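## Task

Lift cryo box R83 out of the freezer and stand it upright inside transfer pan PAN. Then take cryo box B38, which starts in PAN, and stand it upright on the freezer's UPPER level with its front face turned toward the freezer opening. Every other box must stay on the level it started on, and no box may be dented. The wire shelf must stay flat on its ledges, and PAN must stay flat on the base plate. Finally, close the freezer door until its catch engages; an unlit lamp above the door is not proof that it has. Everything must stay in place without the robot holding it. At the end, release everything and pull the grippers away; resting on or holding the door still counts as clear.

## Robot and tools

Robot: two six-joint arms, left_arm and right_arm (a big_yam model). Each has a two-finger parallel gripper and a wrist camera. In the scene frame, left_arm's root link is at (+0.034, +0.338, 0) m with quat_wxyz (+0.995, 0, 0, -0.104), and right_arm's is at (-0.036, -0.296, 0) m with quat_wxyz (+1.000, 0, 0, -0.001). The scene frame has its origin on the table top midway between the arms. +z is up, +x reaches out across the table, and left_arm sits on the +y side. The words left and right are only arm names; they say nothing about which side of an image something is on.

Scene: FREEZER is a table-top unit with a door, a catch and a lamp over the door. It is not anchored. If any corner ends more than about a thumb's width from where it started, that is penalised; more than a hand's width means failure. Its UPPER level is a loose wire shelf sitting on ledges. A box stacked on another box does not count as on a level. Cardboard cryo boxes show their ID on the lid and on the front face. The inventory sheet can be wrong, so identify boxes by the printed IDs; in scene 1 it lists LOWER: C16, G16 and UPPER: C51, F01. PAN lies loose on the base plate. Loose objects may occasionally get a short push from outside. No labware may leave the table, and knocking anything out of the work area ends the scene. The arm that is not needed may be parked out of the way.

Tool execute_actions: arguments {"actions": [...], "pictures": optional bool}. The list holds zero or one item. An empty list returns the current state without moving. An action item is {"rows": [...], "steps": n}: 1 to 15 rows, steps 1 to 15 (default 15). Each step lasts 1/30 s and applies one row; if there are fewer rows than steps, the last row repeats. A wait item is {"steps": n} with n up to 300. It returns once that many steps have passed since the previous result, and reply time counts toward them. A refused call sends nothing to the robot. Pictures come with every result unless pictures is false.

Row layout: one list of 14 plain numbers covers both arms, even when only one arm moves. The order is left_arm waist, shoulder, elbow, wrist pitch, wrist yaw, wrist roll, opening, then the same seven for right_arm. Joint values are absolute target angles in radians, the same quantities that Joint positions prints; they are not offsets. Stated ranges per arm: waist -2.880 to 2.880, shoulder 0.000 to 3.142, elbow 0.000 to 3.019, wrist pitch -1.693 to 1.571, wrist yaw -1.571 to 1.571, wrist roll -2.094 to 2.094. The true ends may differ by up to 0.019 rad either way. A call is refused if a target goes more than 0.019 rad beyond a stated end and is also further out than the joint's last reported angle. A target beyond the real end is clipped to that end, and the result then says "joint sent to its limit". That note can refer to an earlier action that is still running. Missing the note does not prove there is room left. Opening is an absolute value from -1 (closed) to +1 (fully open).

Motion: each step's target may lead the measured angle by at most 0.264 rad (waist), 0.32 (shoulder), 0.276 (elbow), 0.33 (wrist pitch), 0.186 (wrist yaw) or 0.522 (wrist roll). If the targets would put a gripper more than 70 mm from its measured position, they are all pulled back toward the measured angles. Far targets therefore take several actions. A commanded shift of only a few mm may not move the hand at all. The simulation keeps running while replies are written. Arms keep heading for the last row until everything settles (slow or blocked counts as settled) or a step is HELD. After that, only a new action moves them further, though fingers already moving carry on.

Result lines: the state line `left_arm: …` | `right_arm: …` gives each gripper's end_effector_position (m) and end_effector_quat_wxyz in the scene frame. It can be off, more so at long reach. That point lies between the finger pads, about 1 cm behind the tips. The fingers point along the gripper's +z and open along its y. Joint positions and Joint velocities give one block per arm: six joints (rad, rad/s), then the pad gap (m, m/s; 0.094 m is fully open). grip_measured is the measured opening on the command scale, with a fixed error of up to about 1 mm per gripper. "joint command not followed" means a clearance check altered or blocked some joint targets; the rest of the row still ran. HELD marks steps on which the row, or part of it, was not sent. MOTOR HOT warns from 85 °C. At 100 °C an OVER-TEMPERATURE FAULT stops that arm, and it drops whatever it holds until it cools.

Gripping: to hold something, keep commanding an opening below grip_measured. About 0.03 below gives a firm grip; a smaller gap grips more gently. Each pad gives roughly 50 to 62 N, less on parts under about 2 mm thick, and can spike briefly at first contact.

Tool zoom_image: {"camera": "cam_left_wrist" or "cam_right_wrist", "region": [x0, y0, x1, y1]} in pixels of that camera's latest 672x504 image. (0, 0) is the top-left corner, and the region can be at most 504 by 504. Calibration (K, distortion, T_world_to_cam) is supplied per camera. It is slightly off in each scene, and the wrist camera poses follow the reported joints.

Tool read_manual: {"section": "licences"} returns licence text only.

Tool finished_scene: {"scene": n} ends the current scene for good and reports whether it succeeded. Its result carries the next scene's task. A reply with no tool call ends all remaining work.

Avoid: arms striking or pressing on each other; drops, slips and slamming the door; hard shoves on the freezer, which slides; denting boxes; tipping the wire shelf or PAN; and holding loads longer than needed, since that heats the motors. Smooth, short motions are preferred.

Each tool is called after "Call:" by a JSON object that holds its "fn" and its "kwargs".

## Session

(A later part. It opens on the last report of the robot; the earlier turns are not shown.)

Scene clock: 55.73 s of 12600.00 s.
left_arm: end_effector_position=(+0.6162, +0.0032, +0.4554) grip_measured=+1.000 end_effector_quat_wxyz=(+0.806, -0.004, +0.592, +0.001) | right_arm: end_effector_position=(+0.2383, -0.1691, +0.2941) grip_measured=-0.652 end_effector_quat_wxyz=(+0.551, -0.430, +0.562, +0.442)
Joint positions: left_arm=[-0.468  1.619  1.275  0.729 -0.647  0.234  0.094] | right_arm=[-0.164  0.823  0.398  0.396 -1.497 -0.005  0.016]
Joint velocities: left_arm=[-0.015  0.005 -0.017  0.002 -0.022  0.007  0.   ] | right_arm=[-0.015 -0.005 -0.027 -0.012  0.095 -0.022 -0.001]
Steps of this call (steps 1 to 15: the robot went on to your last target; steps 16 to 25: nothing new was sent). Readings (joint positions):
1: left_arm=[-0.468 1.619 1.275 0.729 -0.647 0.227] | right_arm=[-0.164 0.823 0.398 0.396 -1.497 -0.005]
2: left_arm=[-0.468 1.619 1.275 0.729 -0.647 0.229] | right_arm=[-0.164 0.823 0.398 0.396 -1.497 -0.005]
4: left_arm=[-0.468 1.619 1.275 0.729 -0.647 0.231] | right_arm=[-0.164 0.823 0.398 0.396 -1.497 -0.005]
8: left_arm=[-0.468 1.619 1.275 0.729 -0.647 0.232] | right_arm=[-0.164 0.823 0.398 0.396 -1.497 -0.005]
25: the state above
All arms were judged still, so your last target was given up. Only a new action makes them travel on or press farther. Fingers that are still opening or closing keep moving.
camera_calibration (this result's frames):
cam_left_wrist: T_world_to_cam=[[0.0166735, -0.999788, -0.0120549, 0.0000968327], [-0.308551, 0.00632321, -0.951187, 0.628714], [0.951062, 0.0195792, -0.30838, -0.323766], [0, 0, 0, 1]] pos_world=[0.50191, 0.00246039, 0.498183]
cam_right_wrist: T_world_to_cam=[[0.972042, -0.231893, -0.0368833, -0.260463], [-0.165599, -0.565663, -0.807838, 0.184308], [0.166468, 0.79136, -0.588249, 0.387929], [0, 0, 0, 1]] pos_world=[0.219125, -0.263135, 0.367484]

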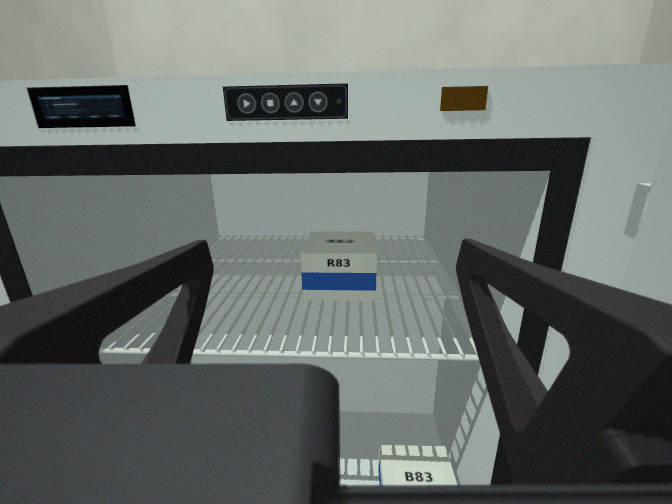

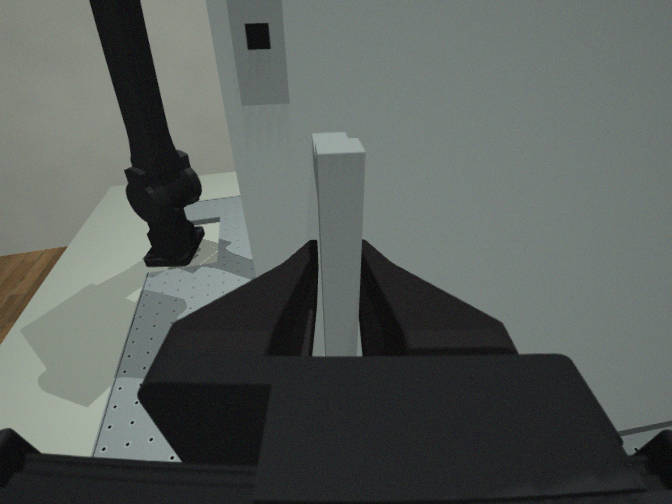

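Call:
{"fn": "execute_actions", "kwargs": {"actions": [{"rows":[[-0.47,1.625,1.34,0.65,-0.65,0.2,1,-0.166,0.823,0.41,0.4,-1.5,0,-0.65],[-0.47,1.625,1.345,0.55,-0.65,0.14,1,-0.166,0.823,0.41,0.4,-1.5,0,-0.65],[-0.47,1.625,1.35,0.45,-0.65,0.08,1,-0.166,0.823,0.41,0.4,-1.5,0,-0.65],[-0.465,1.63,1.36,0.37,-0.645,0.03,1,-0.166,0.823,0.41,0.4,-1.5,0,-0.65],[-0.455,1.64,1.38,0.32,-0.635,0,1,-0.166,0.823,0.41,0.4,-1.5,0,-0.65],[-0.443,1.658,1.403,0.315,-0.623,0,1,-0.166,0.823,0.41,0.4,-1.5,0,-0.65],[-0.431,1.677,1.426,0.31,-0.611,0,1,-0.166,0.823,0.41,0.4,-1.5,0,-0.65],[-0.419,1.695,1.449,0.305,-0.599,0,1,-0.166,0.823,0.41,0.4,-1.5,0,-0.65],[-0.407,1.714,1.472,0.3,-0.587,0,1,-0.166,0.823,0.41,0.4,-1.5,0,-0.65],[-0.395,1.732,1.495,0.295,-0.575,0,1,-0.166,0.823,0.41,0.4,-1.5,0,-0.65],[-0.383,1.75,1.518,0.29,-0.563,0,1,-0.166,0.823,0.41,0.4,-1.5,0,-0.65],[-0.371,1.769,1.541,0.285,-0.551,0,1,-0.166,0.823,0.41,0.4,-1.5,0,-0.65],[-0.359,1.788,1.565,0.28,-0.539,0,1,-0.166,0.823,0.41,0.4,-1.5,0,-0.65],[-0.347,1.806,1.59,0.275,-0.527,0,1,-0.166,0.823,0.41,0.4,-1.5,0,-0.65],[-0.337,1.822,1.615,0.27,-0.515,0,1,-0.166,0.823,0.41,0.4,-1.5,0,-0.65]]}], "pictures": false}}

Call:
{"fn": "execute_actions", "kwargs": {"actions": [{"steps":25}]}}

Scene clock: 71.40 s of 12600.00 s.
left_arm: end_effector_position=(+0.7121, -0.0073, +0.3855) grip_measured=+1.000 end_effector_quat_wxyz=(+0.711, +0.028, +0.703, -0.012) | right_arm: end_effector_position=(+0.2383, -0.1691, +0.2941) grip_measured=-0.652 end_effector_quat_wxyz=(+0.551, -0.430, +0.562, +0.442)
Joint positions: left_arm=[-0.376  1.777  1.501  0.289 -0.529  0.03   0.094] | right_arm=[-0.164  0.823  0.398  0.396 -1.497 -0.005  0.016]
Joint velocities: left_arm=[ 0.454  0.542  0.73  -0.144  0.271 -0.11   0.   ] | right_arm=[ 0.015  0.005 -0.012  0.002 -0.022 -0.051 -0.001]
Steps of this call (steps 1 to 455: nothing new was sent; steps 456 to 470: all 15 steps of this action). Readings (joint positions):
456: left_arm=[-0.468 1.619 1.275 0.717 -0.647 0.231] | right_arm=[-0.164 0.823 0.398 0.396 -1.497 -0.005]
457: left_arm=[-0.468 1.619 1.278 0.680 -0.647 0.219] | right_arm=[-0.164 0.823 0.398 0.396 -1.497 -0.005]
459: left_arm=[-0.468 1.619 1.290 0.541 -0.647 0.170] | right_arm=[-0.164 0.823 0.398 0.396 -1.497 -0.005]
463: left_arm=[-0.459 1.642 1.324 0.345 -0.613 0.080] | right_arm=[-0.164 0.823 0.398 0.396 -1.497 -0.005]
470: the state above

Scene clock: 72.23 s of 12600.00 s.
left_arm: end_effector_position=(+0.7404, +0.0147, +0.3765) grip_measured=+1.000 end_effector_quat_wxyz=(+0.707, +0.013, +0.707, -0.001) | right_arm: end_effector_position=(+0.2383, -0.1691, +0.2941) grip_measured=-0.652 end_effector_quat_wxyz=(+0.551, -0.430, +0.562, +0.442)
Joint positions: left_arm=[-0.33   1.82   1.544  0.276 -0.519  0.016  0.094] | right_arm=[-0.164  0.823  0.398  0.396 -1.497 -0.005  0.016]
Joint velocities: left_arm=[ 0.005 -0.005 -0.002 -0.012 -0.007 -0.007  0.   ] | right_arm=[ 0.015  0.005  0.012  0.002  0.007 -0.007 -0.001]
Steps of this call (steps 1 to 25: the robot went on to your last target). Readings (joint positions):
1: left_arm=[-0.362 1.794 1.523 0.285 -0.523 0.027] | right_arm=[-0.164 0.823 0.398 0.396 -1.497 -0.005]
2: left_arm=[-0.349 1.807 1.537 0.283 -0.520 0.025] | right_arm=[-0.164 0.823 0.398 0.396 -1.497 -0.005]
4: left_arm=[-0.330 1.818 1.544 0.280 -0.520 0.021] | right_arm=[-0.164 0.823 0.398 0.396 -1.497 -0.005]
8: left_arm=[-0.322 1.820 1.544 0.276 -0.520 0.018] | right_arm=[-0.164 0.823 0.398 0.396 -1.497 -0.005]
25: the state above
camera_calibration (this result's frames):
cam_left_wrist: T_world_to_cam=[[-0.01451, -0.99927, -0.0353359, 0.0404927], [-0.577875, 0.0372206, -0.815276, 0.739741], [0.815996, 0.00859013, -0.577994, -0.264787], [0, 0, 0, 1]] pos_world=[0.64413, 0.0152041, 0.451479]
cam_right_wrist: T_world_to_cam=[[0.972042, -0.231893, -0.0368833, -0.260463], [-0.165599, -0.565663, -0.807838, 0.184308], [0.166468, 0.79136, -0.588249, 0.387929], [0, 0, 0, 1]] pos_world=[0.219125, -0.263135, 0.367484]

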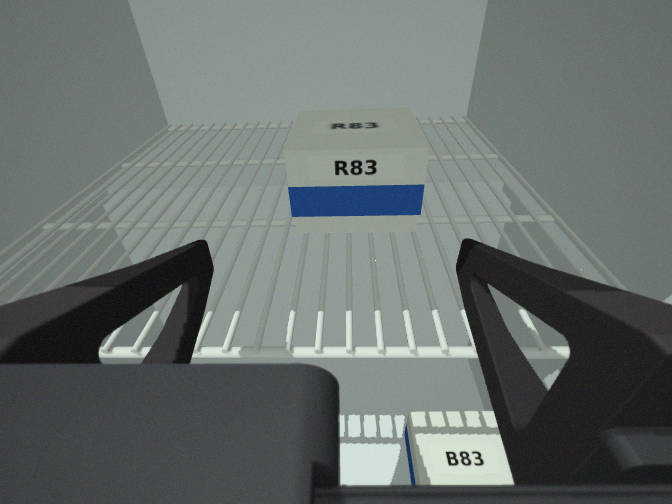

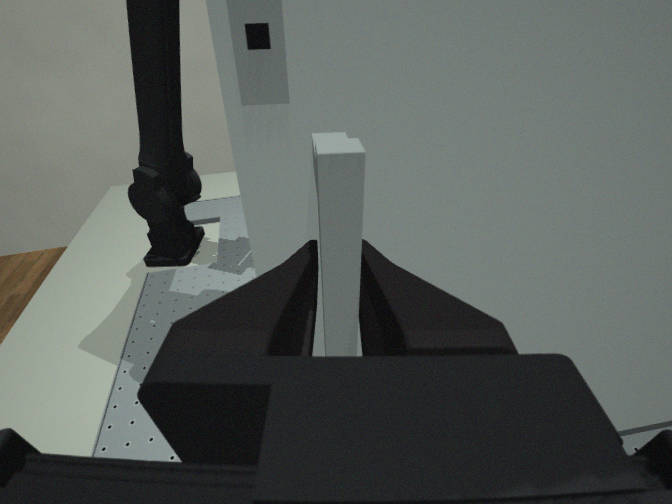

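Call:
{"fn": "execute_actions", "kwargs": {"actions": [{"rows":[[-0.33,1.835,1.625,0.3,-0.513,0.01,1,-0.166,0.823,0.41,0.4,-1.5,0,-0.65],[-0.328,1.845,1.633,0.312,-0.511,0.01,1,-0.166,0.823,0.41,0.4,-1.5,0,-0.65],[-0.326,1.855,1.641,0.324,-0.509,0.01,1,-0.166,0.823,0.41,0.4,-1.5,0,-0.65],[-0.324,1.865,1.649,0.336,-0.507,0.01,1,-0.166,0.823,0.41,0.4,-1.5,0,-0.65],[-0.322,1.875,1.657,0.348,-0.505,0.01,1,-0.166,0.823,0.41,0.4,-1.5,0,-0.65],[-0.32,1.885,1.665,0.36,-0.503,0.01,1,-0.166,0.823,0.41,0.4,-1.5,0,-0.65],[-0.318,1.895,1.673,0.372,-0.5,0.01,1,-0.166,0.823,0.41,0.4,-1.5,0,-0.65],[-0.316,1.905,1.681,0.384,-0.498,0.01,1,-0.166,0.823,0.41,0.4,-1.5,0,-0.65],[-0.314,1.915,1.69,0.396,-0.495,0.01,1,-0.166,0.823,0.41,0.4,-1.5,0,-0.65],[-0.312,1.923,1.698,0.408,-0.493,0.01,1,-0.166,0.823,0.41,0.4,-1.5,0,-0.65],[-0.31,1.93,1.705,0.418,-0.491,0.01,1,-0.166,0.823,0.41,0.4,-1.5,0,-0.65]]}], "pictures": false}}

Call:
{"fn": "execute_actions", "kwargs": {"actions": [{"steps":15}]}}

Scene clock: 80.50 s of 12600.00 s.
left_arm: end_effector_position=(+0.7695, +0.0017, +0.3826) grip_measured=+1.000 end_effector_quat_wxyz=(+0.740, -0.002, +0.672, -0.025) | right_arm: end_effector_position=(+0.2383, -0.1691, +0.2941) grip_measured=-0.652 end_effector_quat_wxyz=(+0.551, -0.430, +0.562, +0.442)
Joint positions: left_arm=[-0.321  1.915  1.633  0.392 -0.495  0.016  0.094] | right_arm=[-0.164  0.823  0.398  0.396 -1.497 -0.005  0.016]
Joint velocities: left_arm=[ 0.044  0.112 -0.012  0.002  0.022  0.022  0.   ] | right_arm=[ 0.015 -0.015 -0.017 -0.022  0.022  0.007 -0.   ]
Steps of this call (steps 1 to 15: the robot went on to your last target; steps 16 to 233: nothing new was sent; steps 234 to 248: all 15 steps of this action). Readings (joint positions):
234: left_arm=[-0.330 1.820 1.544 0.276 -0.518 0.016] | right_arm=[-0.164 0.823 0.398 0.396 -1.497 -0.005]
235: left_arm=[-0.330 1.821 1.545 0.278 -0.517 0.016] | right_arm=[-0.164 0.823 0.398 0.396 -1.497 -0.005]
237: left_arm=[-0.330 1.828 1.555 0.292 -0.513 0.016] | right_arm=[-0.164 0.823 0.398 0.396 -1.497 -0.005]
241: left_arm=[-0.330 1.861 1.596 0.339 -0.504 0.016] | right_arm=[-0.164 0.823 0.398 0.396 -1.497 -0.005]
248: the state above

Scene clock: 81.00 s of 12600.00 s.
left_arm: end_effector_position=(+0.7723, +0.0040, +0.3779) grip_measured=+1.000 end_effector_quat_wxyz=(+0.739, -0.002, +0.673, -0.023) | right_arm: end_effector_position=(+0.2383, -0.1691, +0.2941) grip_measured=-0.652 end_effector_quat_wxyz=(+0.551, -0.430, +0.562, +0.442)
Joint positions: left_arm=[-0.317  1.922  1.633  0.396 -0.495  0.016  0.094] | right_arm=[-0.164  0.823  0.398  0.396 -1.497 -0.005  0.016]
Joint velocities: left_arm=[-0.005 -0.005  0.017  0.002 -0.081  0.022  0.   ] | right_arm=[-0.005 -0.005  0.002 -0.002 -0.037 -0.007 -0.   ]
Steps of this call (steps 1 to 15: the robot went on to your last target). Readings (joint positions):
1: left_arm=[-0.320 1.918 1.633 0.392 -0.495 0.016] | right_arm=[-0.164 0.823 0.398 0.396 -1.497 -0.005]
2: left_arm=[-0.318 1.920 1.633 0.392 -0.495 0.016] | right_arm=[-0.164 0.823 0.398 0.396 -1.497 -0.005]
4: left_arm=[-0.317 1.922 1.633 0.392 -0.495 0.016] | right_arm=[-0.164 0.823 0.398 0.396 -1.497 -0.005]
8: left_arm=[-0.317 1.922 1.633 0.396 -0.495 0.016] | right_arm=[-0.164 0.823 0.398 0.396 -1.497 -0.005]
15: the state above
All arms were judged still, so your last target was given up. Only a new action makes them travel on or press farther. Fingers that are still opening or closing keep moving.
camera_calibration (this result's frames):
cam_left_wrist: T_world_to_cam=[[-0.0242869, -0.999577, 0.0159764, 0.0184234], [-0.499687, -0.0017037, -0.866204, 0.718771], [0.865865, -0.0290207, -0.499435, -0.357944], [0, 0, 0, 1]] pos_world=[0.669539, 0.00925241, 0.443539]
cam_right_wrist: T_world_to_cam=[[0.972042, -0.231893, -0.0368833, -0.260463], [-0.165599, -0.565663, -0.807838, 0.184308], [0.166468, 0.79136, -0.588249, 0.387929], [0, 0, 0, 1]] pos_world=[0.219125, -0.263135, 0.367484]

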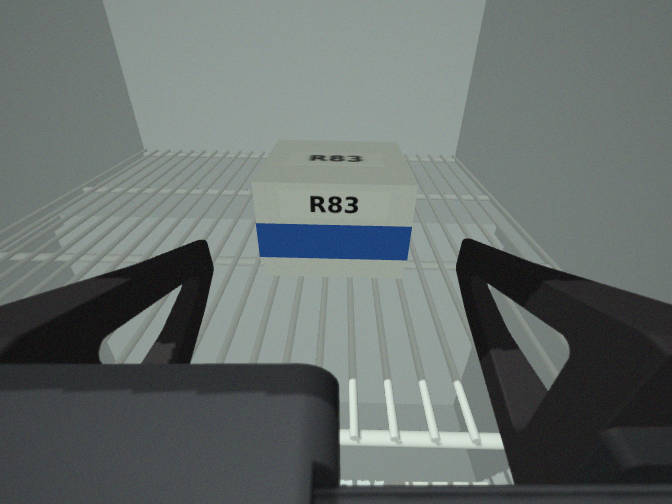

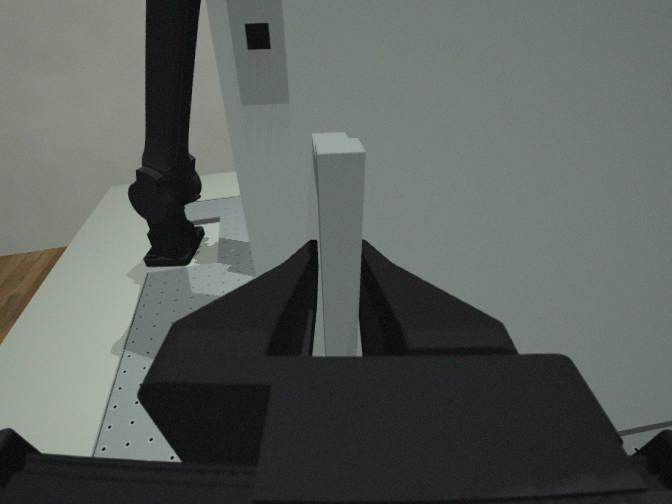

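Call:
{"fn": "execute_actions", "kwargs": {"actions": [{"rows":[[-0.308,1.938,1.715,0.4,-0.489,0.06,1,-0.166,0.823,0.41,0.4,-1.5,0,-0.65],[-0.306,1.945,1.725,0.392,-0.487,0.06,1,-0.166,0.823,0.41,0.4,-1.5,0,-0.65],[-0.304,1.952,1.735,0.388,-0.485,0.06,1,-0.166,0.823,0.41,0.4,-1.5,0,-0.65],[-0.302,1.959,1.745,0.384,-0.483,0.06,1,-0.166,0.823,0.41,0.4,-1.5,0,-0.65],[-0.3,1.966,1.755,0.38,-0.481,0.06,1,-0.166,0.823,0.41,0.4,-1.5,0,-0.65],[-0.298,1.973,1.765,0.376,-0.479,0.06,1,-0.166,0.823,0.41,0.4,-1.5,0,-0.65],[-0.296,1.98,1.775,0.372,-0.477,0.06,1,-0.166,0.823,0.41,0.4,-1.5,0,-0.65],[-0.294,1.987,1.785,0.368,-0.475,0.06,1,-0.166,0.823,0.41,0.4,-1.5,0,-0.65],[-0.292,1.994,1.795,0.364,-0.473,0.06,1,-0.166,0.823,0.41,0.4,-1.5,0,-0.65],[-0.29,2.001,1.806,0.36,-0.471,0.06,1,-0.166,0.823,0.41,0.4,-1.5,0,-0.65],[-0.288,2.008,1.817,0.356,-0.469,0.06,1,-0.166,0.823,0.41,0.4,-1.5,0,-0.65],[-0.286,2.015,1.828,0.352,-0.467,0.06,1,-0.166,0.823,0.41,0.4,-1.5,0,-0.65],[-0.285,2.021,1.838,0.349,-0.466,0.06,1,-0.166,0.823,0.41,0.4,-1.5,0,-0.65]]}], "pictures": false}}

Call:
{"fn": "execute_actions", "kwargs": {"actions": [{"steps":15}]}}

Scene clock: 89.60 s of 12600.00 s.
left_arm: end_effector_position=(+0.8049, +0.0014, +0.3858) grip_measured=+1.000 end_effector_quat_wxyz=(+0.745, +0.006, +0.667, -0.017) | right_arm: end_effector_position=(+0.2383, -0.1691, +0.2941) grip_measured=-0.652 end_effector_quat_wxyz=(+0.551, -0.430, +0.562, +0.442)
Joint positions: left_arm=[-0.295  1.998  1.761  0.361 -0.47   0.043  0.094] | right_arm=[-0.164  0.823  0.398  0.396 -1.497 -0.005  0.016]
Joint velocities: left_arm=[ 0.054  0.103  0.1   -0.046  0.007  0.066  0.   ] | right_arm=[-0.005 -0.015  0.012 -0.017  0.022 -0.022  0.   ]
Steps of this call (steps 1 to 190: nothing new was sent; then 1.77 s passed at rest; steps 191 to 205: all 15 steps of this action). Readings (joint positions):
191: left_arm=[-0.317 1.922 1.634 0.396 -0.494 0.020] | right_arm=[-0.164 0.823 0.398 0.396 -1.497 -0.005]
192: left_arm=[-0.317 1.923 1.635 0.396 -0.493 0.025] | right_arm=[-0.164 0.823 0.398 0.396 -1.497 -0.005]
194: left_arm=[-0.316 1.928 1.648 0.395 -0.489 0.032] | right_arm=[-0.164 0.823 0.398 0.396 -1.497 -0.005]
198: left_arm=[-0.312 1.952 1.694 0.385 -0.481 0.039] | right_arm=[-0.164 0.823 0.398 0.396 -1.497 -0.005]
205: the state above

Scene clock: 90.10 s of 12600.00 s.
left_arm: end_effector_position=(+0.8082, +0.0034, +0.3824) grip_measured=+1.000 end_effector_quat_wxyz=(+0.744, +0.006, +0.668, -0.014) | right_arm: end_effector_position=(+0.2383, -0.1691, +0.2941) grip_measured=-0.652 end_effector_quat_wxyz=(+0.551, -0.430, +0.562, +0.442)
Joint positions: left_arm=[-0.291  2.005  1.766  0.358 -0.469  0.044  0.094] | right_arm=[-0.164  0.823  0.398  0.396 -1.497 -0.005  0.016]
Joint velocities: left_arm=[-0.015 -0.005 -0.012  0.002 -0.007 -0.066  0.   ] | right_arm=[ 0.005 -0.005 -0.012 -0.007 -0.037  0.007  0.001]
Steps of this call (steps 1 to 15: the robot went on to your last target). Readings (joint positions):
1: left_arm=[-0.293 2.001 1.764 0.360 -0.470 0.043] | right_arm=[-0.164 0.823 0.398 0.396 -1.497 -0.005]
2: left_arm=[-0.291 2.003 1.764 0.359 -0.470 0.043] | right_arm=[-0.164 0.823 0.398 0.396 -1.497 -0.005]
4: left_arm=[-0.291 2.005 1.766 0.359 -0.469 0.042] | right_arm=[-0.164 0.823 0.398 0.396 -1.497 -0.005]
8: left_arm=[-0.291 2.005 1.766 0.358 -0.469 0.043] | right_arm=[-0.164 0.823 0.398 0.396 -1.497 -0.005]
15: the state above
All arms were judged still, so your last target was given up. Only a new action makes them travel on or press farther. Fingers that are still opening or closing keep moving.
camera_calibration (this result's frames):
cam_left_wrist: T_world_to_cam=[[-0.0218034, -0.99973, -0.0080178, 0.0258135], [-0.488254, 0.0176461, -0.872523, 0.733646], [0.872429, -0.0151092, -0.488507, -0.396306], [0, 0, 0, 1]] pos_world=[0.704518, 0.00687269, 0.446731]
cam_right_wrist: T_world_to_cam=[[0.972042, -0.231893, -0.0368833, -0.260463], [-0.165599, -0.565663, -0.807838, 0.184308], [0.166468, 0.79136, -0.588249, 0.387929], [0, 0, 0, 1]] pos_world=[0.219125, -0.263135, 0.367484]

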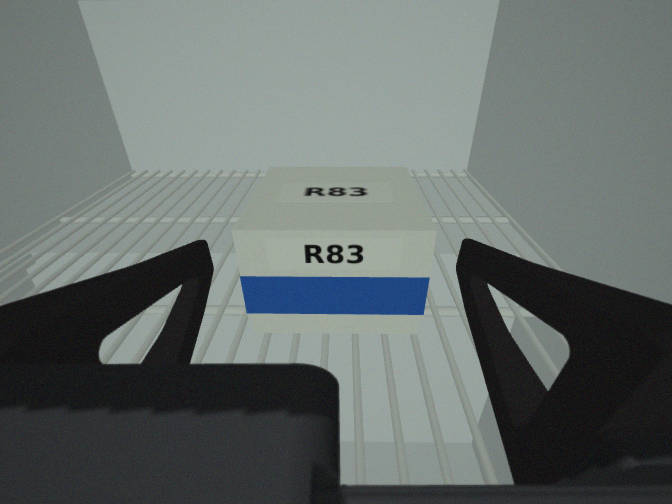

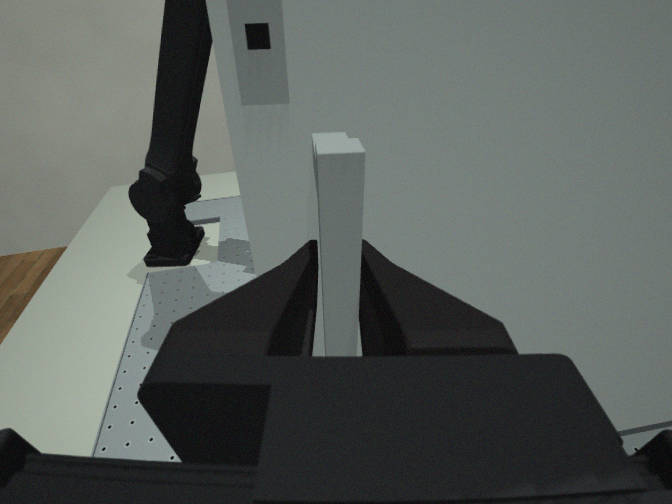

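Call:
{"fn": "execute_actions", "kwargs": {"actions": [{"rows":[[-0.284,2.03,1.84,0.34,-0.465,0.05,1,-0.166,0.823,0.41,0.4,-1.5,0,-0.65],[-0.283,2.036,1.846,0.332,-0.464,0.05,1,-0.166,0.823,0.41,0.4,-1.5,0,-0.65],[-0.282,2.042,1.855,0.326,-0.462,0.05,1,-0.166,0.823,0.41,0.4,-1.5,0,-0.65],[-0.28,2.048,1.865,0.321,-0.461,0.05,1,-0.166,0.823,0.41,0.4,-1.5,0,-0.65],[-0.279,2.054,1.875,0.316,-0.459,0.05,1,-0.166,0.823,0.41,0.4,-1.5,0,-0.65],[-0.277,2.06,1.885,0.312,-0.458,0.05,1,-0.166,0.823,0.41,0.4,-1.5,0,-0.65],[-0.276,2.066,1.895,0.308,-0.456,0.05,1,-0.166,0.823,0.41,0.4,-1.5,0,-0.65],[-0.274,2.072,1.905,0.303,-0.455,0.05,1,-0.166,0.823,0.41,0.4,-1.5,0,-0.65],[-0.273,2.078,1.915,0.299,-0.453,0.05,1,-0.166,0.823,0.41,0.4,-1.5,0,-0.65],[-0.271,2.084,1.925,0.295,-0.452,0.05,1,-0.166,0.823,0.41,0.4,-1.5,0,-0.65],[-0.27,2.09,1.935,0.29,-0.45,0.05,1,-0.166,0.823,0.41,0.4,-1.5,0,-0.65],[-0.269,2.095,1.944,0.286,-0.449,0.05,1,-0.166,0.823,0.41,0.4,-1.5,0,-0.65],[-0.268,2.1,1.952,0.282,-0.448,0.05,1,-0.166,0.823,0.41,0.4,-1.5,0,-0.65]]}], "pictures": false}}

Call:
{"fn": "execute_actions", "kwargs": {"actions": [{"steps":15}]}}

Scene clock: 98.77 s of 12600.00 s.
left_arm: end_effector_position=(+0.8334, -0.0029, +0.3818) grip_measured=+1.000 end_effector_quat_wxyz=(+0.740, +0.011, +0.672, -0.014) | right_arm: end_effector_position=(+0.2383, -0.1691, +0.2941) grip_measured=-0.652 end_effector_quat_wxyz=(+0.551, -0.430, +0.562, +0.442)
Joint positions: left_arm=[-0.28   2.071  1.881  0.298 -0.452  0.044  0.094] | right_arm=[-0.164  0.823  0.398  0.396 -1.497 -0.005  0.016]
Joint velocities: left_arm=[ 0.034  0.044  0.125 -0.032  0.007  0.022  0.   ] | right_arm=[-0.015  0.005  0.007 -0.017  0.051  0.037 -0.   ]
Steps of this call (steps 1 to 90: nothing new was sent; then 5.17 s passed at rest; steps 91 to 105: all 15 steps of this action). Readings (joint positions):
91: left_arm=[-0.291 2.005 1.766 0.356 -0.469 0.044] | right_arm=[-0.164 0.823 0.398 0.396 -1.497 -0.005]
92: left_arm=[-0.291 2.005 1.767 0.352 -0.469 0.044] | right_arm=[-0.164 0.823 0.398 0.396 -1.497 -0.005]
94: left_arm=[-0.291 2.010 1.777 0.343 -0.466 0.044] | right_arm=[-0.164 0.823 0.398 0.396 -1.497 -0.005]
98: left_arm=[-0.289 2.033 1.816 0.323 -0.460 0.044] | right_arm=[-0.164 0.823 0.398 0.396 -1.497 -0.005]
105: the state above

Scene clock: 99.27 s of 12600.00 s.
left_arm: end_effector_position=(+0.8349, -0.0011, +0.3815) grip_measured=+1.000 end_effector_quat_wxyz=(+0.740, +0.010, +0.673, -0.013) | right_arm: end_effector_position=(+0.2383, -0.1691, +0.2941) grip_measured=-0.652 end_effector_quat_wxyz=(+0.551, -0.430, +0.562, +0.442)
Joint positions: left_arm=[-0.278  2.073  1.884  0.295 -0.452  0.044  0.094] | right_arm=[-0.164  0.823  0.398  0.396 -1.497 -0.005  0.016]
Joint velocities: left_arm=[-0.005  0.005 -0.007  0.012  0.007 -0.037  0.   ] | right_arm=[-0.005  0.005 -0.002 -0.002 -0.081 -0.037  0.   ]
Steps of this call (steps 1 to 15: the robot went on to your last target). Readings (joint positions):
1: left_arm=[-0.279 2.073 1.883 0.297 -0.452 0.044] | right_arm=[-0.164 0.823 0.398 0.396 -1.497 -0.005]
2: left_arm=[-0.278 2.073 1.884 0.296 -0.452 0.044] | right_arm=[-0.164 0.823 0.398 0.396 -1.497 -0.005]
4: left_arm=[-0.278 2.073 1.884 0.295 -0.452 0.044] | right_arm=[-0.164 0.823 0.398 0.396 -1.497 -0.005]
8: left_arm=[-0.278 2.073 1.884 0.295 -0.452 0.044] | right_arm=[-0.164 0.823 0.398 0.396 -1.497 -0.005]
15: the state above
All arms were judged still, so your last target was given up. Only a new action makes them travel on or press farther. Fingers that are still opening or closing keep moving.
camera_calibration (this result's frames):
cam_left_wrist: T_world_to_cam=[[-0.0260265, -0.999531, -0.0161597, 0.0285046], [-0.498161, 0.0269831, -0.866664, 0.75208], [0.866694, -0.0145061, -0.49863, -0.411481], [0, 0, 0, 1]] pos_world=[0.732027, 0.00222876, 0.447085]
cam_right_wrist: T_world_to_cam=[[0.972042, -0.231893, -0.0368833, -0.260463], [-0.165599, -0.565663, -0.807838, 0.184308], [0.166468, 0.79136, -0.588249, 0.387929], [0, 0, 0, 1]] pos_world=[0.219125, -0.263135, 0.367484]

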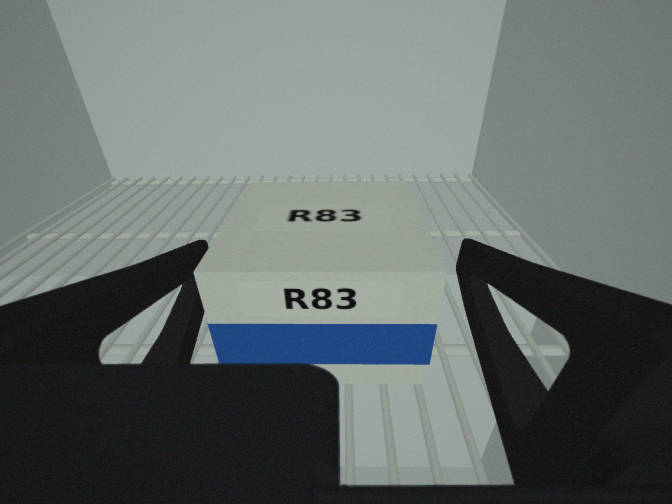

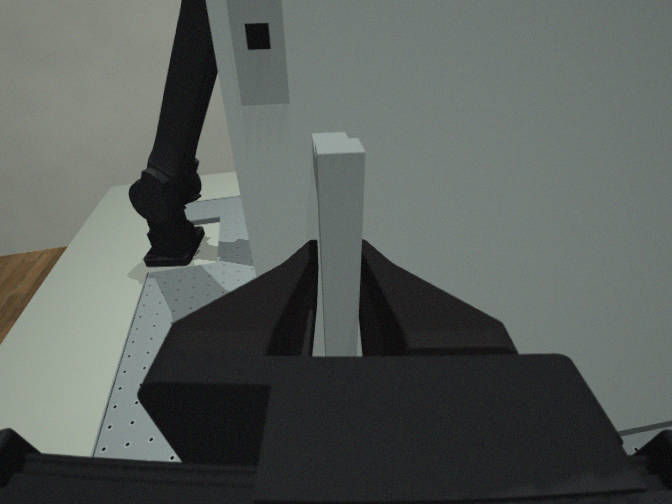

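Call:
{"fn": "execute_actions", "kwargs": {"actions": [{"rows":[[-0.263,2.085,1.96,0.27,-0.448,0.04,1,-0.166,0.823,0.41,0.4,-1.5,0,-0.65],[-0.263,2.085,1.968,0.26,-0.448,0.03,1,-0.166,0.823,0.41,0.4,-1.5,0,-0.65],[-0.263,2.085,1.975,0.25,-0.448,0.02,1,-0.166,0.823,0.41,0.4,-1.5,0,-0.65],[-0.263,2.085,1.98,0.24,-0.448,0.01,1,-0.166,0.823,0.41,0.4,-1.5,0,-0.65],[-0.263,2.085,1.98,0.228,-0.448,0.005,1,-0.166,0.823,0.41,0.4,-1.5,0,-0.65]]}]}}

Scene clock: 103.53 s of 12600.00 s.
left_arm: end_effector_position=(+0.8385, +0.0022, +0.3795) grip_measured=+1.000 end_effector_quat_wxyz=(+0.728, +0.008, +0.686, -0.013) | right_arm: end_effector_position=(+0.2383, -0.1691, +0.2941) grip_measured=-0.652 end_effector_quat_wxyz=(+0.551, -0.430, +0.562, +0.442)
Joint positions: left_arm=[-0.272  2.073  1.902  0.238 -0.452  0.023  0.094] | right_arm=[-0.164  0.823  0.398  0.396 -1.497 -0.005  0.016]
Joint velocities: left_arm=[-0.005 -0.015 -0.002  0.007 -0.066 -0.022  0.   ] | right_arm=[-0.015  0.005  0.022 -0.002 -0.022 -0.022 -0.001]
Steps of this call (steps 1 to 90: nothing new was sent; then 0.77 s passed at rest; steps 91 to 105: all 15 steps of this action). Readings (joint positions):
91: left_arm=[-0.277 2.073 1.885 0.293 -0.452 0.044] | right_arm=[-0.164 0.823 0.398 0.396 -1.497 -0.005]
92: left_arm=[-0.277 2.073 1.887 0.287 -0.452 0.044] | right_arm=[-0.164 0.823 0.398 0.396 -1.497 -0.005]
94: left_arm=[-0.277 2.073 1.894 0.269 -0.452 0.040] | right_arm=[-0.164 0.823 0.398 0.396 -1.497 -0.005]
98: left_arm=[-0.274 2.073 1.901 0.241 -0.452 0.029] | right_arm=[-0.164 0.823 0.398 0.396 -1.497 -0.005]
105: the state above
camera_calibration (this result's frames):
cam_left_wrist: T_world_to_cam=[[-0.0228168, -0.999659, -0.012669, 0.0278939], [-0.528639, 0.0228198, -0.84854, 0.77067], [0.84854, -0.0126637, -0.528979, -0.388843], [0, 0, 0, 1]] pos_world=[0.737991, 0.00537373, 0.448608]
cam_right_wrist: T_world_to_cam=[[0.972042, -0.231893, -0.0368833, -0.260463], [-0.165599, -0.565663, -0.807838, 0.184308], [0.166468, 0.79136, -0.588249, 0.387929], [0, 0, 0, 1]] pos_world=[0.219125, -0.263135, 0.367484]

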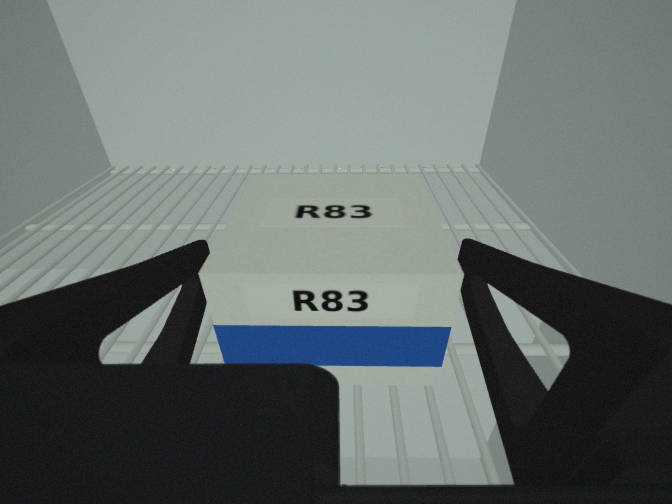

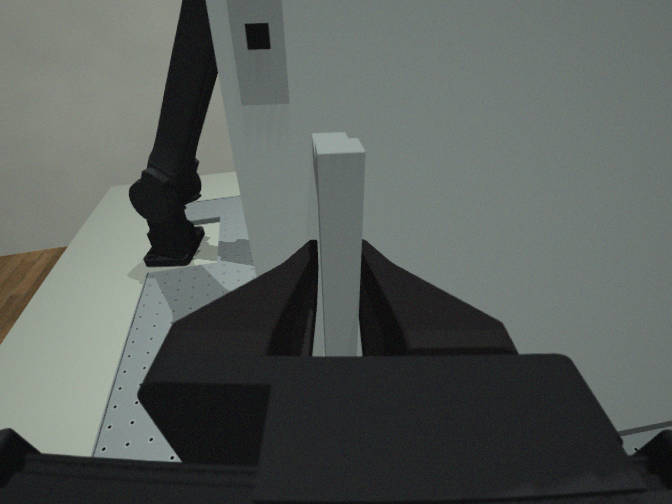

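Call:
{"fn": "execute_actions", "kwargs": {"actions": [{"rows":[[-0.263,2.085,1.98,0.215,-0.448,0.0,0.92,-0.166,0.823,0.41,0.4,-1.5,0,-0.65],[-0.263,2.085,1.98,0.2,-0.448,0.0,0.86,-0.166,0.823,0.41,0.4,-1.5,0,-0.65],[-0.263,2.085,1.98,0.2,-0.448,0.0,0.81,-0.166,0.823,0.41,0.4,-1.5,0,-0.65],[-0.263,2.085,1.98,0.2,-0.448,0.0,0.77,-0.166,0.823,0.41,0.4,-1.5,0,-0.65],[-0.263,2.085,1.98,0.2,-0.448,0.0,0.74,-0.166,0.823,0.41,0.4,-1.5,0,-0.65],[-0.263,2.085,1.98,0.2,-0.448,0.0,0.72,-0.166,0.823,0.41,0.4,-1.5,0,-0.65],[-0.263,2.085,1.98,0.2,-0.448,0.0,0.7,-0.166,0.823,0.41,0.4,-1.5,0,-0.65],[-0.263,2.085,1.98,0.2,-0.448,0.0,0.685,-0.166,0.823,0.41,0.4,-1.5,0,-0.65],[-0.263,2.085,1.98,0.2,-0.448,0.0,0.67,-0.166,0.823,0.41,0.4,-1.5,0,-0.65],[-0.263,2.085,1.98,0.2,-0.448,0.0,0.66,-0.166,0.823,0.41,0.4,-1.5,0,-0.65],[-0.263,2.085,1.98,0.2,-0.448,0.0,0.65,-0.166,0.823,0.41,0.4,-1.5,0,-0.65]],"steps":13}], "pictures": false}}

Scene clock: 110.63 s of 12600.00 s.
left_arm: end_effector_position=(+0.8391, +0.0019, +0.3772) grip_measured=+0.653 end_effector_quat_wxyz=(+0.722, +0.008, +0.692, -0.013) | right_arm: end_effector_position=(+0.2383, -0.1691, +0.2941) grip_measured=-0.652 end_effector_quat_wxyz=(+0.551, -0.430, +0.562, +0.442)
Joint positions: left_arm=[-0.272  2.073  1.908  0.212 -0.451  0.013  0.078] | right_arm=[-0.164  0.823  0.398  0.396 -1.497 -0.005  0.016]
Joint velocities: left_arm=[-0.024 -0.005 -0.007  0.002  0.022  0.007 -0.001] | right_arm=[-0.024 -0.005  0.017  0.012  0.022 -0.022 -0.001]
Steps of this call (steps 1 to 15: the robot went on to your last target; steps 16 to 90: nothing new was sent; then 3.67 s passed at rest; steps 91 to 103: all 13 steps of this action). Readings (joint positions):
91: left_arm=[-0.272 2.073 1.902 0.235 -0.452 0.020] | right_arm=[-0.164 0.823 0.398 0.396 -1.497 -0.005]
92: left_arm=[-0.272 2.073 1.903 0.229 -0.452 0.018] | right_arm=[-0.164 0.823 0.398 0.396 -1.497 -0.005]
94: left_arm=[-0.272 2.073 1.907 0.218 -0.451 0.016] | right_arm=[-0.164 0.823 0.398 0.396 -1.497 -0.005]
98: left_arm=[-0.272 2.073 1.908 0.212 -0.451 0.013] | right_arm=[-0.164 0.823 0.398 0.396 -1.497 -0.005]
103: the state above

Call:
{"fn": "execute_actions", "kwargs": {"actions": [{"rows":[[-0.263,2.085,1.98,0.2,-0.448,0.0,0.64,-0.166,0.823,0.41,0.4,-1.5,0,-0.65],[-0.263,2.085,1.98,0.2,-0.448,0.0,0.63,-0.166,0.823,0.41,0.4,-1.5,0,-0.65],[-0.263,2.085,1.98,0.2,-0.448,0.0,0.62,-0.166,0.823,0.41,0.4,-1.5,0,-0.65]],"steps":6}], "pictures": false}}

Scene clock: 112.40 s of 12600.00 s.
left_arm: end_effector_position=(+0.8391, +0.0019, +0.3772) grip_measured=+0.623 end_effector_quat_wxyz=(+0.722, +0.008, +0.692, -0.014) | right_arm: end_effector_position=(+0.2383, -0.1691, +0.2941) grip_measured=-0.652 end_effector_quat_wxyz=(+0.551, -0.430, +0.562, +0.442)
Joint positions: left_arm=[-0.272  2.073  1.908  0.212 -0.451  0.012  0.076] | right_arm=[-0.164  0.823  0.398  0.396 -1.497 -0.005  0.016]
Joint velocities: left_arm=[-0.015  0.005 -0.002 -0.002 -0.066  0.022 -0.   ] | right_arm=[-0.015 -0.005  0.012 -0.002 -0.007 -0.022  0.001]
Steps of this call (steps 1 to 15: the robot went on to your last target; steps 16 to 47: nothing new was sent; steps 48 to 53: all 6 steps of this action). Readings (joint positions):
48: left_arm=[-0.272 2.073 1.908 0.212 -0.451 0.012] | right_arm=[-0.164 0.823 0.398 0.396 -1.497 -0.005]
49: left_arm=[-0.272 2.073 1.908 0.212 -0.451 0.012] | right_arm=[-0.164 0.823 0.398 0.396 -1.497 -0.005]
51: left_arm=[-0.272 2.073 1.908 0.212 -0.451 0.012] | right_arm=[-0.164 0.823 0.398 0.396 -1.497 -0.005]
53: the state above

Call:
{"fn": "execute_actions", "kwargs": {"actions": [{"rows":[[-0.263,2.085,1.98,0.2,-0.448,0.0,0.61,-0.166,0.823,0.41,0.4,-1.5,0,-0.65],[-0.263,2.085,1.98,0.2,-0.448,0.0,0.6,-0.166,0.823,0.41,0.4,-1.5,0,-0.65],[-0.263,2.085,1.98,0.2,-0.448,0.0,0.595,-0.166,0.823,0.41,0.4,-1.5,0,-0.65]],"steps":6}], "pictures": false}}

Scene clock: 114.53 s of 12600.00 s.
left_arm: end_effector_position=(+0.8392, +0.0022, +0.3772) grip_measured=+0.598 end_effector_quat_wxyz=(+0.722, +0.007, +0.692, -0.013) | right_arm: end_effector_position=(+0.2383, -0.1691, +0.2941) grip_measured=-0.652 end_effector_quat_wxyz=(+0.551, -0.430, +0.562, +0.442)
Joint positions: left_arm=[-0.272  2.073  1.908  0.212 -0.451  0.012  0.075] | right_arm=[-0.164  0.823  0.398  0.396 -1.497 -0.005  0.016]
Joint velocities: left_arm=[-0.005 -0.005  0.002  0.007  0.066  0.007 -0.   ] | right_arm=[ 0.005  0.005 -0.022 -0.002 -0.007 -0.007 -0.   ]
Steps of this call (steps 1 to 15: the robot went on to your last target; steps 16 to 58: nothing new was sent; steps 59 to 64: all 6 steps of this action). Readings (joint positions):
59: left_arm=[-0.272 2.073 1.908 0.212 -0.451 0.012] | right_arm=[-0.164 0.823 0.398 0.396 -1.497 -0.005]
60: left_arm=[-0.272 2.073 1.908 0.212 -0.451 0.012] | right_arm=[-0.164 0.823 0.398 0.396 -1.497 -0.005]
62: left_arm=[-0.272 2.073 1.908 0.212 -0.451 0.012] | right_arm=[-0.164 0.823 0.398 0.396 -1.497 -0.005]
64: the state above

Call:
{"fn": "execute_actions", "kwargs": {"actions": [{"rows":[[-0.263,2.085,1.98,0.2,-0.448,0.0,0.585,-0.166,0.823,0.41,0.4,-1.5,0,-0.65],[-0.263,2.085,1.98,0.2,-0.448,0.0,0.577,-0.166,0.823,0.41,0.4,-1.5,0,-0.65],[-0.263,2.085,1.98,0.2,-0.448,0.0,0.57,-0.166,0.823,0.41,0.4,-1.5,0,-0.65]],"steps":6}], "pictures": false}}

Scene clock: 116.07 s of 12600.00 s.
left_arm: end_effector_position=(+0.8392, +0.0022, +0.3772) grip_measured=+0.575 end_effector_quat_wxyz=(+0.722, +0.007, +0.692, -0.013) | right_arm: end_effector_position=(+0.2383, -0.1691, +0.2941) grip_measured=-0.652 end_effector_quat_wxyz=(+0.551, -0.430, +0.562, +0.442)
Joint positions: left_arm=[-0.272  2.073  1.908  0.212 -0.451  0.012  0.074] | right_arm=[-0.164  0.823  0.398  0.396 -1.497 -0.005  0.016]
Joint velocities: left_arm=[-0.005 -0.005 -0.002  0.007  0.051  0.022  0.001] | right_arm=[-0.005 -0.005 -0.007  0.007  0.037 -0.022  0.   ]
Steps of this call (steps 1 to 15: the robot went on to your last target; steps 16 to 40: nothing new was sent; steps 41 to 46: all 6 steps of this action). Readings (joint positions):
41: left_arm=[-0.272 2.073 1.908 0.212 -0.451 0.012] | right_arm=[-0.164 0.823 0.398 0.396 -1.497 -0.005]
42: left_arm=[-0.272 2.073 1.908 0.212 -0.451 0.012] | right_arm=[-0.164 0.823 0.398 0.396 -1.497 -0.005]
44: left_arm=[-0.272 2.073 1.908 0.212 -0.451 0.012] | right_arm=[-0.164 0.823 0.398 0.396 -1.497 -0.005]
46: the state above

Call:
{"fn": "execute_actions", "kwargs": {"actions": [{"rows":[[-0.27,2.08,1.98,0.21,-0.45,0.0,0.562,-0.166,0.823,0.41,0.4,-1.5,0,-0.65],[-0.27,2.07,1.97,0.21,-0.45,0.0,0.555,-0.166,0.823,0.41,0.4,-1.5,0,-0.65],[-0.27,2.06,1.96,0.21,-0.45,0.0,0.555,-0.166,0.823,0.41,0.4,-1.5,0,-0.65],[-0.27,2.05,1.95,0.21,-0.45,0.0,0.555,-0.166,0.823,0.41,0.4,-1.5,0,-0.65],[-0.27,2.04,1.94,0.21,-0.45,0.0,0.555,-0.166,0.823,0.41,0.4,-1.5,0,-0.65],[-0.27,2.03,1.93,0.21,-0.45,0.0,0.555,-0.166,0.823,0.41,0.4,-1.5,0,-0.65],[-0.27,2.022,1.925,0.21,-0.45,0.0,0.555,-0.166,0.823,0.41,0.4,-1.5,0,-0.65],[-0.27,2.015,1.92,0.22,-0.45,0.0,0.555,-0.166,0.823,0.41,0.4,-1.5,0,-0.65]]}]}}

Scene clock: 122.77 s of 12600.00 s.
left_arm: end_effector_position=(+0.8389, +0.0024, +0.3785) grip_measured=+0.564 end_effector_quat_wxyz=(+0.722, +0.007, +0.692, -0.014) | right_arm: end_effector_position=(+0.2383, -0.1691, +0.2941) grip_measured=-0.652 end_effector_quat_wxyz=(+0.551, -0.430, +0.562, +0.442)
Joint positions: left_arm=[-0.272  2.072  1.908  0.212 -0.451  0.012  0.073] | right_arm=[-0.164  0.823  0.398  0.396 -1.497 -0.005  0.016]
Joint velocities: left_arm=[-0.005 -0.015 -0.012  0.007  0.007  0.022 -0.001] | right_arm=[-0.005 -0.005 -0.007 -0.002  0.037 -0.007 -0.002]
Steps of this call (steps 1 to 15: the robot went on to your last target; steps 16 to 90: nothing new was sent; then 3.20 s passed at rest; steps 91 to 105: all 15 steps of this action). Readings (joint positions):
91: left_arm=[-0.272 2.073 1.908 0.212 -0.451 0.012] | right_arm=[-0.164 0.823 0.398 0.396 -1.497 -0.005]
92: left_arm=[-0.272 2.073 1.908 0.212 -0.451 0.012] | right_arm=[-0.164 0.823 0.398 0.396 -1.497 -0.005]
94: left_arm=[-0.272 2.073 1.908 0.212 -0.451 0.012] | right_arm=[-0.164 0.823 0.398 0.396 -1.497 -0.005]
98: left_arm=[-0.272 2.072 1.908 0.212 -0.451 0.012] | right_arm=[-0.164 0.823 0.398 0.396 -1.497 -0.005]
105: the state above
camera_calibration (this result's frames):
cam_left_wrist: T_world_to_cam=[[-0.0235358, -0.999668, -0.0104979, 0.0277906], [-0.542573, 0.0215925, -0.839731, 0.778421], [0.839679, -0.0140679, -0.542901, -0.376936], [0, 0, 0, 1]] pos_world=[0.73951, 0.0056706, 0.449317]
cam_right_wrist: T_world_to_cam=[[0.972042, -0.231893, -0.0368833, -0.260463], [-0.165599, -0.565663, -0.807838, 0.184308], [0.166468, 0.79136, -0.588249, 0.387929], [0, 0, 0, 1]] pos_world=[0.219125, -0.263135, 0.367484]

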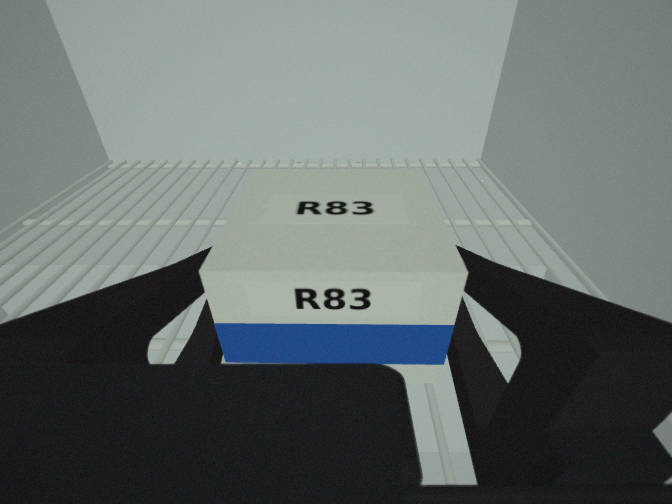

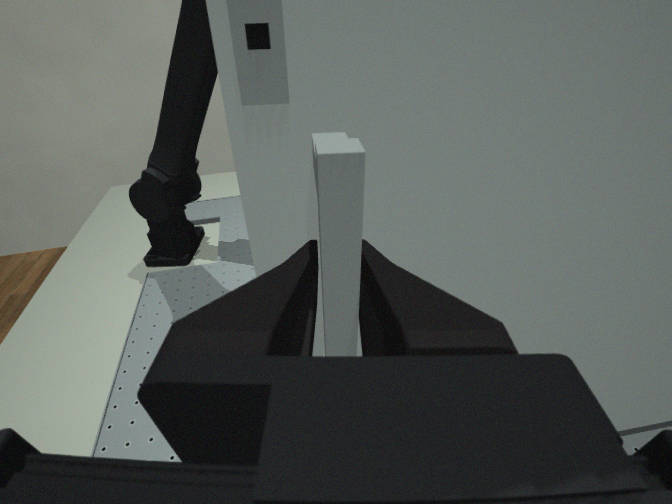

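Call:
{"fn": "execute_actions", "kwargs": {"actions": [{"rows":[[-0.275,2.01,1.92,0.225,-0.452,0.0,0.555,-0.166,0.823,0.41,0.4,-1.5,0,-0.65],[-0.275,2.005,1.92,0.23,-0.452,0.0,0.555,-0.166,0.823,0.41,0.4,-1.5,0,-0.65]],"steps":12}], "pictures": false}}

Scene clock: 124.80 s of 12600.00 s.
left_arm: end_effector_position=(+0.8387, +0.0024, +0.3792) grip_measured=+0.564 end_effector_quat_wxyz=(+0.722, +0.007, +0.691, -0.014) | right_arm: end_effector_position=(+0.2383, -0.1691, +0.2941) grip_measured=-0.652 end_effector_quat_wxyz=(+0.551, -0.430, +0.562, +0.442)
Joint positions: left_arm=[-0.272  2.071  1.908  0.212 -0.451  0.012  0.073] | right_arm=[-0.164  0.823  0.398  0.396 -1.497 -0.005  0.016]
Joint velocities: left_arm=[-0.005 -0.005 -0.017  0.002 -0.037  0.051 -0.001] | right_arm=[-0.005 -0.005  0.022 -0.012 -0.022  0.066 -0.001]
Steps of this call (steps 1 to 15: the robot went on to your last target; steps 16 to 49: nothing new was sent; steps 50 to 61: all 12 steps of this action). Readings (joint positions):
50: left_arm=[-0.272 2.071 1.908 0.212 -0.451 0.012] | right_arm=[-0.164 0.823 0.398 0.396 -1.497 -0.005]
51: left_arm=[-0.272 2.071 1.908 0.212 -0.451 0.012] | right_arm=[-0.164 0.823 0.398 0.396 -1.497 -0.005]
53: left_arm=[-0.272 2.071 1.908 0.212 -0.451 0.012] | right_arm=[-0.164 0.823 0.398 0.396 -1.497 -0.005]
57: left_arm=[-0.272 2.071 1.908 0.212 -0.451 0.012] | right_arm=[-0.164 0.823 0.398 0.396 -1.497 -0.005]
61: the state above

Call:
{"fn": "execute_actions", "kwargs": {"actions": [{"rows":[[-0.28,2.01,1.91,0.238,-0.455,0.0,0.555,-0.166,0.823,0.41,0.4,-1.5,0,-0.65],[-0.282,2.006,1.9,0.241,-0.457,0.0,0.555,-0.166,0.823,0.41,0.4,-1.5,0,-0.65],[-0.284,2.001,1.891,0.245,-0.458,0.0,0.555,-0.166,0.823,0.41,0.4,-1.5,0,-0.65],[-0.285,1.996,1.882,0.248,-0.46,0.0,0.555,-0.166,0.823,0.41,0.4,-1.5,0,-0.65],[-0.287,1.99,1.873,0.252,-0.461,0.0,0.555,-0.166,0.823,0.41,0.4,-1.5,0,-0.65],[-0.288,1.985,1.864,0.255,-0.463,0.0,0.555,-0.166,0.823,0.41,0.4,-1.5,0,-0.65],[-0.29,1.98,1.855,0.259,-0.464,0.0,0.555,-0.166,0.823,0.41,0.4,-1.5,0,-0.65],[-0.292,1.974,1.846,0.262,-0.466,0.0,0.555,-0.166,0.823,0.41,0.4,-1.5,0,-0.65],[-0.293,1.969,1.837,0.266,-0.467,0.0,0.555,-0.166,0.823,0.41,0.4,-1.5,0,-0.65],[-0.295,1.964,1.828,0.27,-0.469,0.0,0.555,-0.166,0.823,0.41,0.4,-1.5,0,-0.65],[-0.297,1.958,1.819,0.273,-0.47,0.0,0.555,-0.166,0.823,0.41,0.4,-1.5,0,-0.65],[-0.298,1.953,1.81,0.277,-0.472,0.0,0.555,-0.166,0.823,0.41,0.4,-1.5,0,-0.65],[-0.3,1.948,1.801,0.28,-0.474,0.0,0.555,-0.166,0.823,0.41,0.4,-1.5,0,-0.65],[-0.302,1.942,1.792,0.284,-0.475,0.0,0.555,-0.166,0.823,0.41,0.4,-1.5,0,-0.65],[-0.303,1.937,1.783,0.288,-0.477,0.0,0.555,-0.166,0.823,0.41,0.4,-1.5,0,-0.65]]}]}}

Scene clock: 131.40 s of 12600.00 s.
left_arm: end_effector_position=(+0.8130, +0.0056, +0.3775) grip_measured=+0.564 end_effector_quat_wxyz=(+0.721, +0.005, +0.693, -0.011) | right_arm: end_effector_position=(+0.2383, -0.1691, +0.2941) grip_measured=-0.652 end_effector_quat_wxyz=(+0.551, -0.430, +0.562, +0.442)
Joint positions: left_arm=[-0.286  2.004  1.797  0.252 -0.472  0.012  0.073] | right_arm=[-0.164  0.823  0.398  0.396 -1.497 -0.005  0.016]
Joint velocities: left_arm=[-0.063 -0.171 -0.261  0.129 -0.081 -0.066 -0.   ] | right_arm=[-0.005 -0.015 -0.012 -0.002  0.007 -0.007 -0.001]
Steps of this call (steps 1 to 15: the robot went on to your last target; steps 16 to 90: nothing new was sent; then 3.10 s passed at rest; steps 91 to 105: all 15 steps of this action). Readings (joint positions):
91: left_arm=[-0.272 2.071 1.908 0.212 -0.451 0.012] | right_arm=[-0.164 0.823 0.398 0.396 -1.497 -0.005]
92: left_arm=[-0.272 2.071 1.906 0.212 -0.452 0.012] | right_arm=[-0.164 0.823 0.398 0.396 -1.497 -0.005]
94: left_arm=[-0.272 2.065 1.896 0.216 -0.454 0.012] | right_arm=[-0.164 0.823 0.398 0.396 -1.497 -0.005]
98: left_arm=[-0.275 2.042 1.860 0.227 -0.460 0.012] | right_arm=[-0.164 0.823 0.398 0.396 -1.497 -0.005]
105: the state above
camera_calibration (this result's frames):
cam_left_wrist: T_world_to_cam=[[-0.0175016, -0.999792, -0.0104649, 0.0255036], [-0.545059, 0.0183148, -0.838198, 0.764943], [0.838215, -0.0089658, -0.545266, -0.353714], [0, 0, 0, 1]] pos_world=[0.713874, 0.00831721, 0.448572]
cam_right_wrist: T_world_to_cam=[[0.972042, -0.231893, -0.0368833, -0.260463], [-0.165599, -0.565663, -0.807838, 0.184308], [0.166468, 0.79136, -0.588249, 0.387929], [0, 0, 0, 1]] pos_world=[0.219125, -0.263135, 0.367484]

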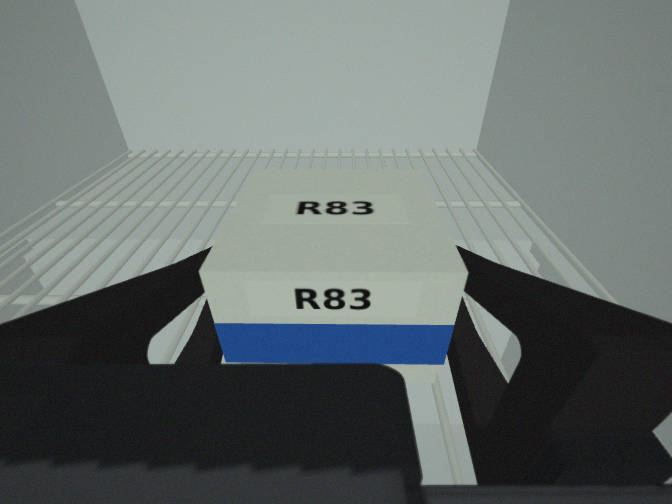

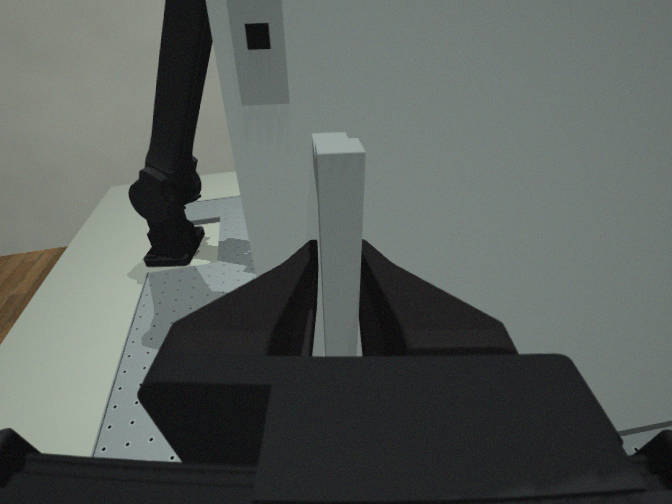

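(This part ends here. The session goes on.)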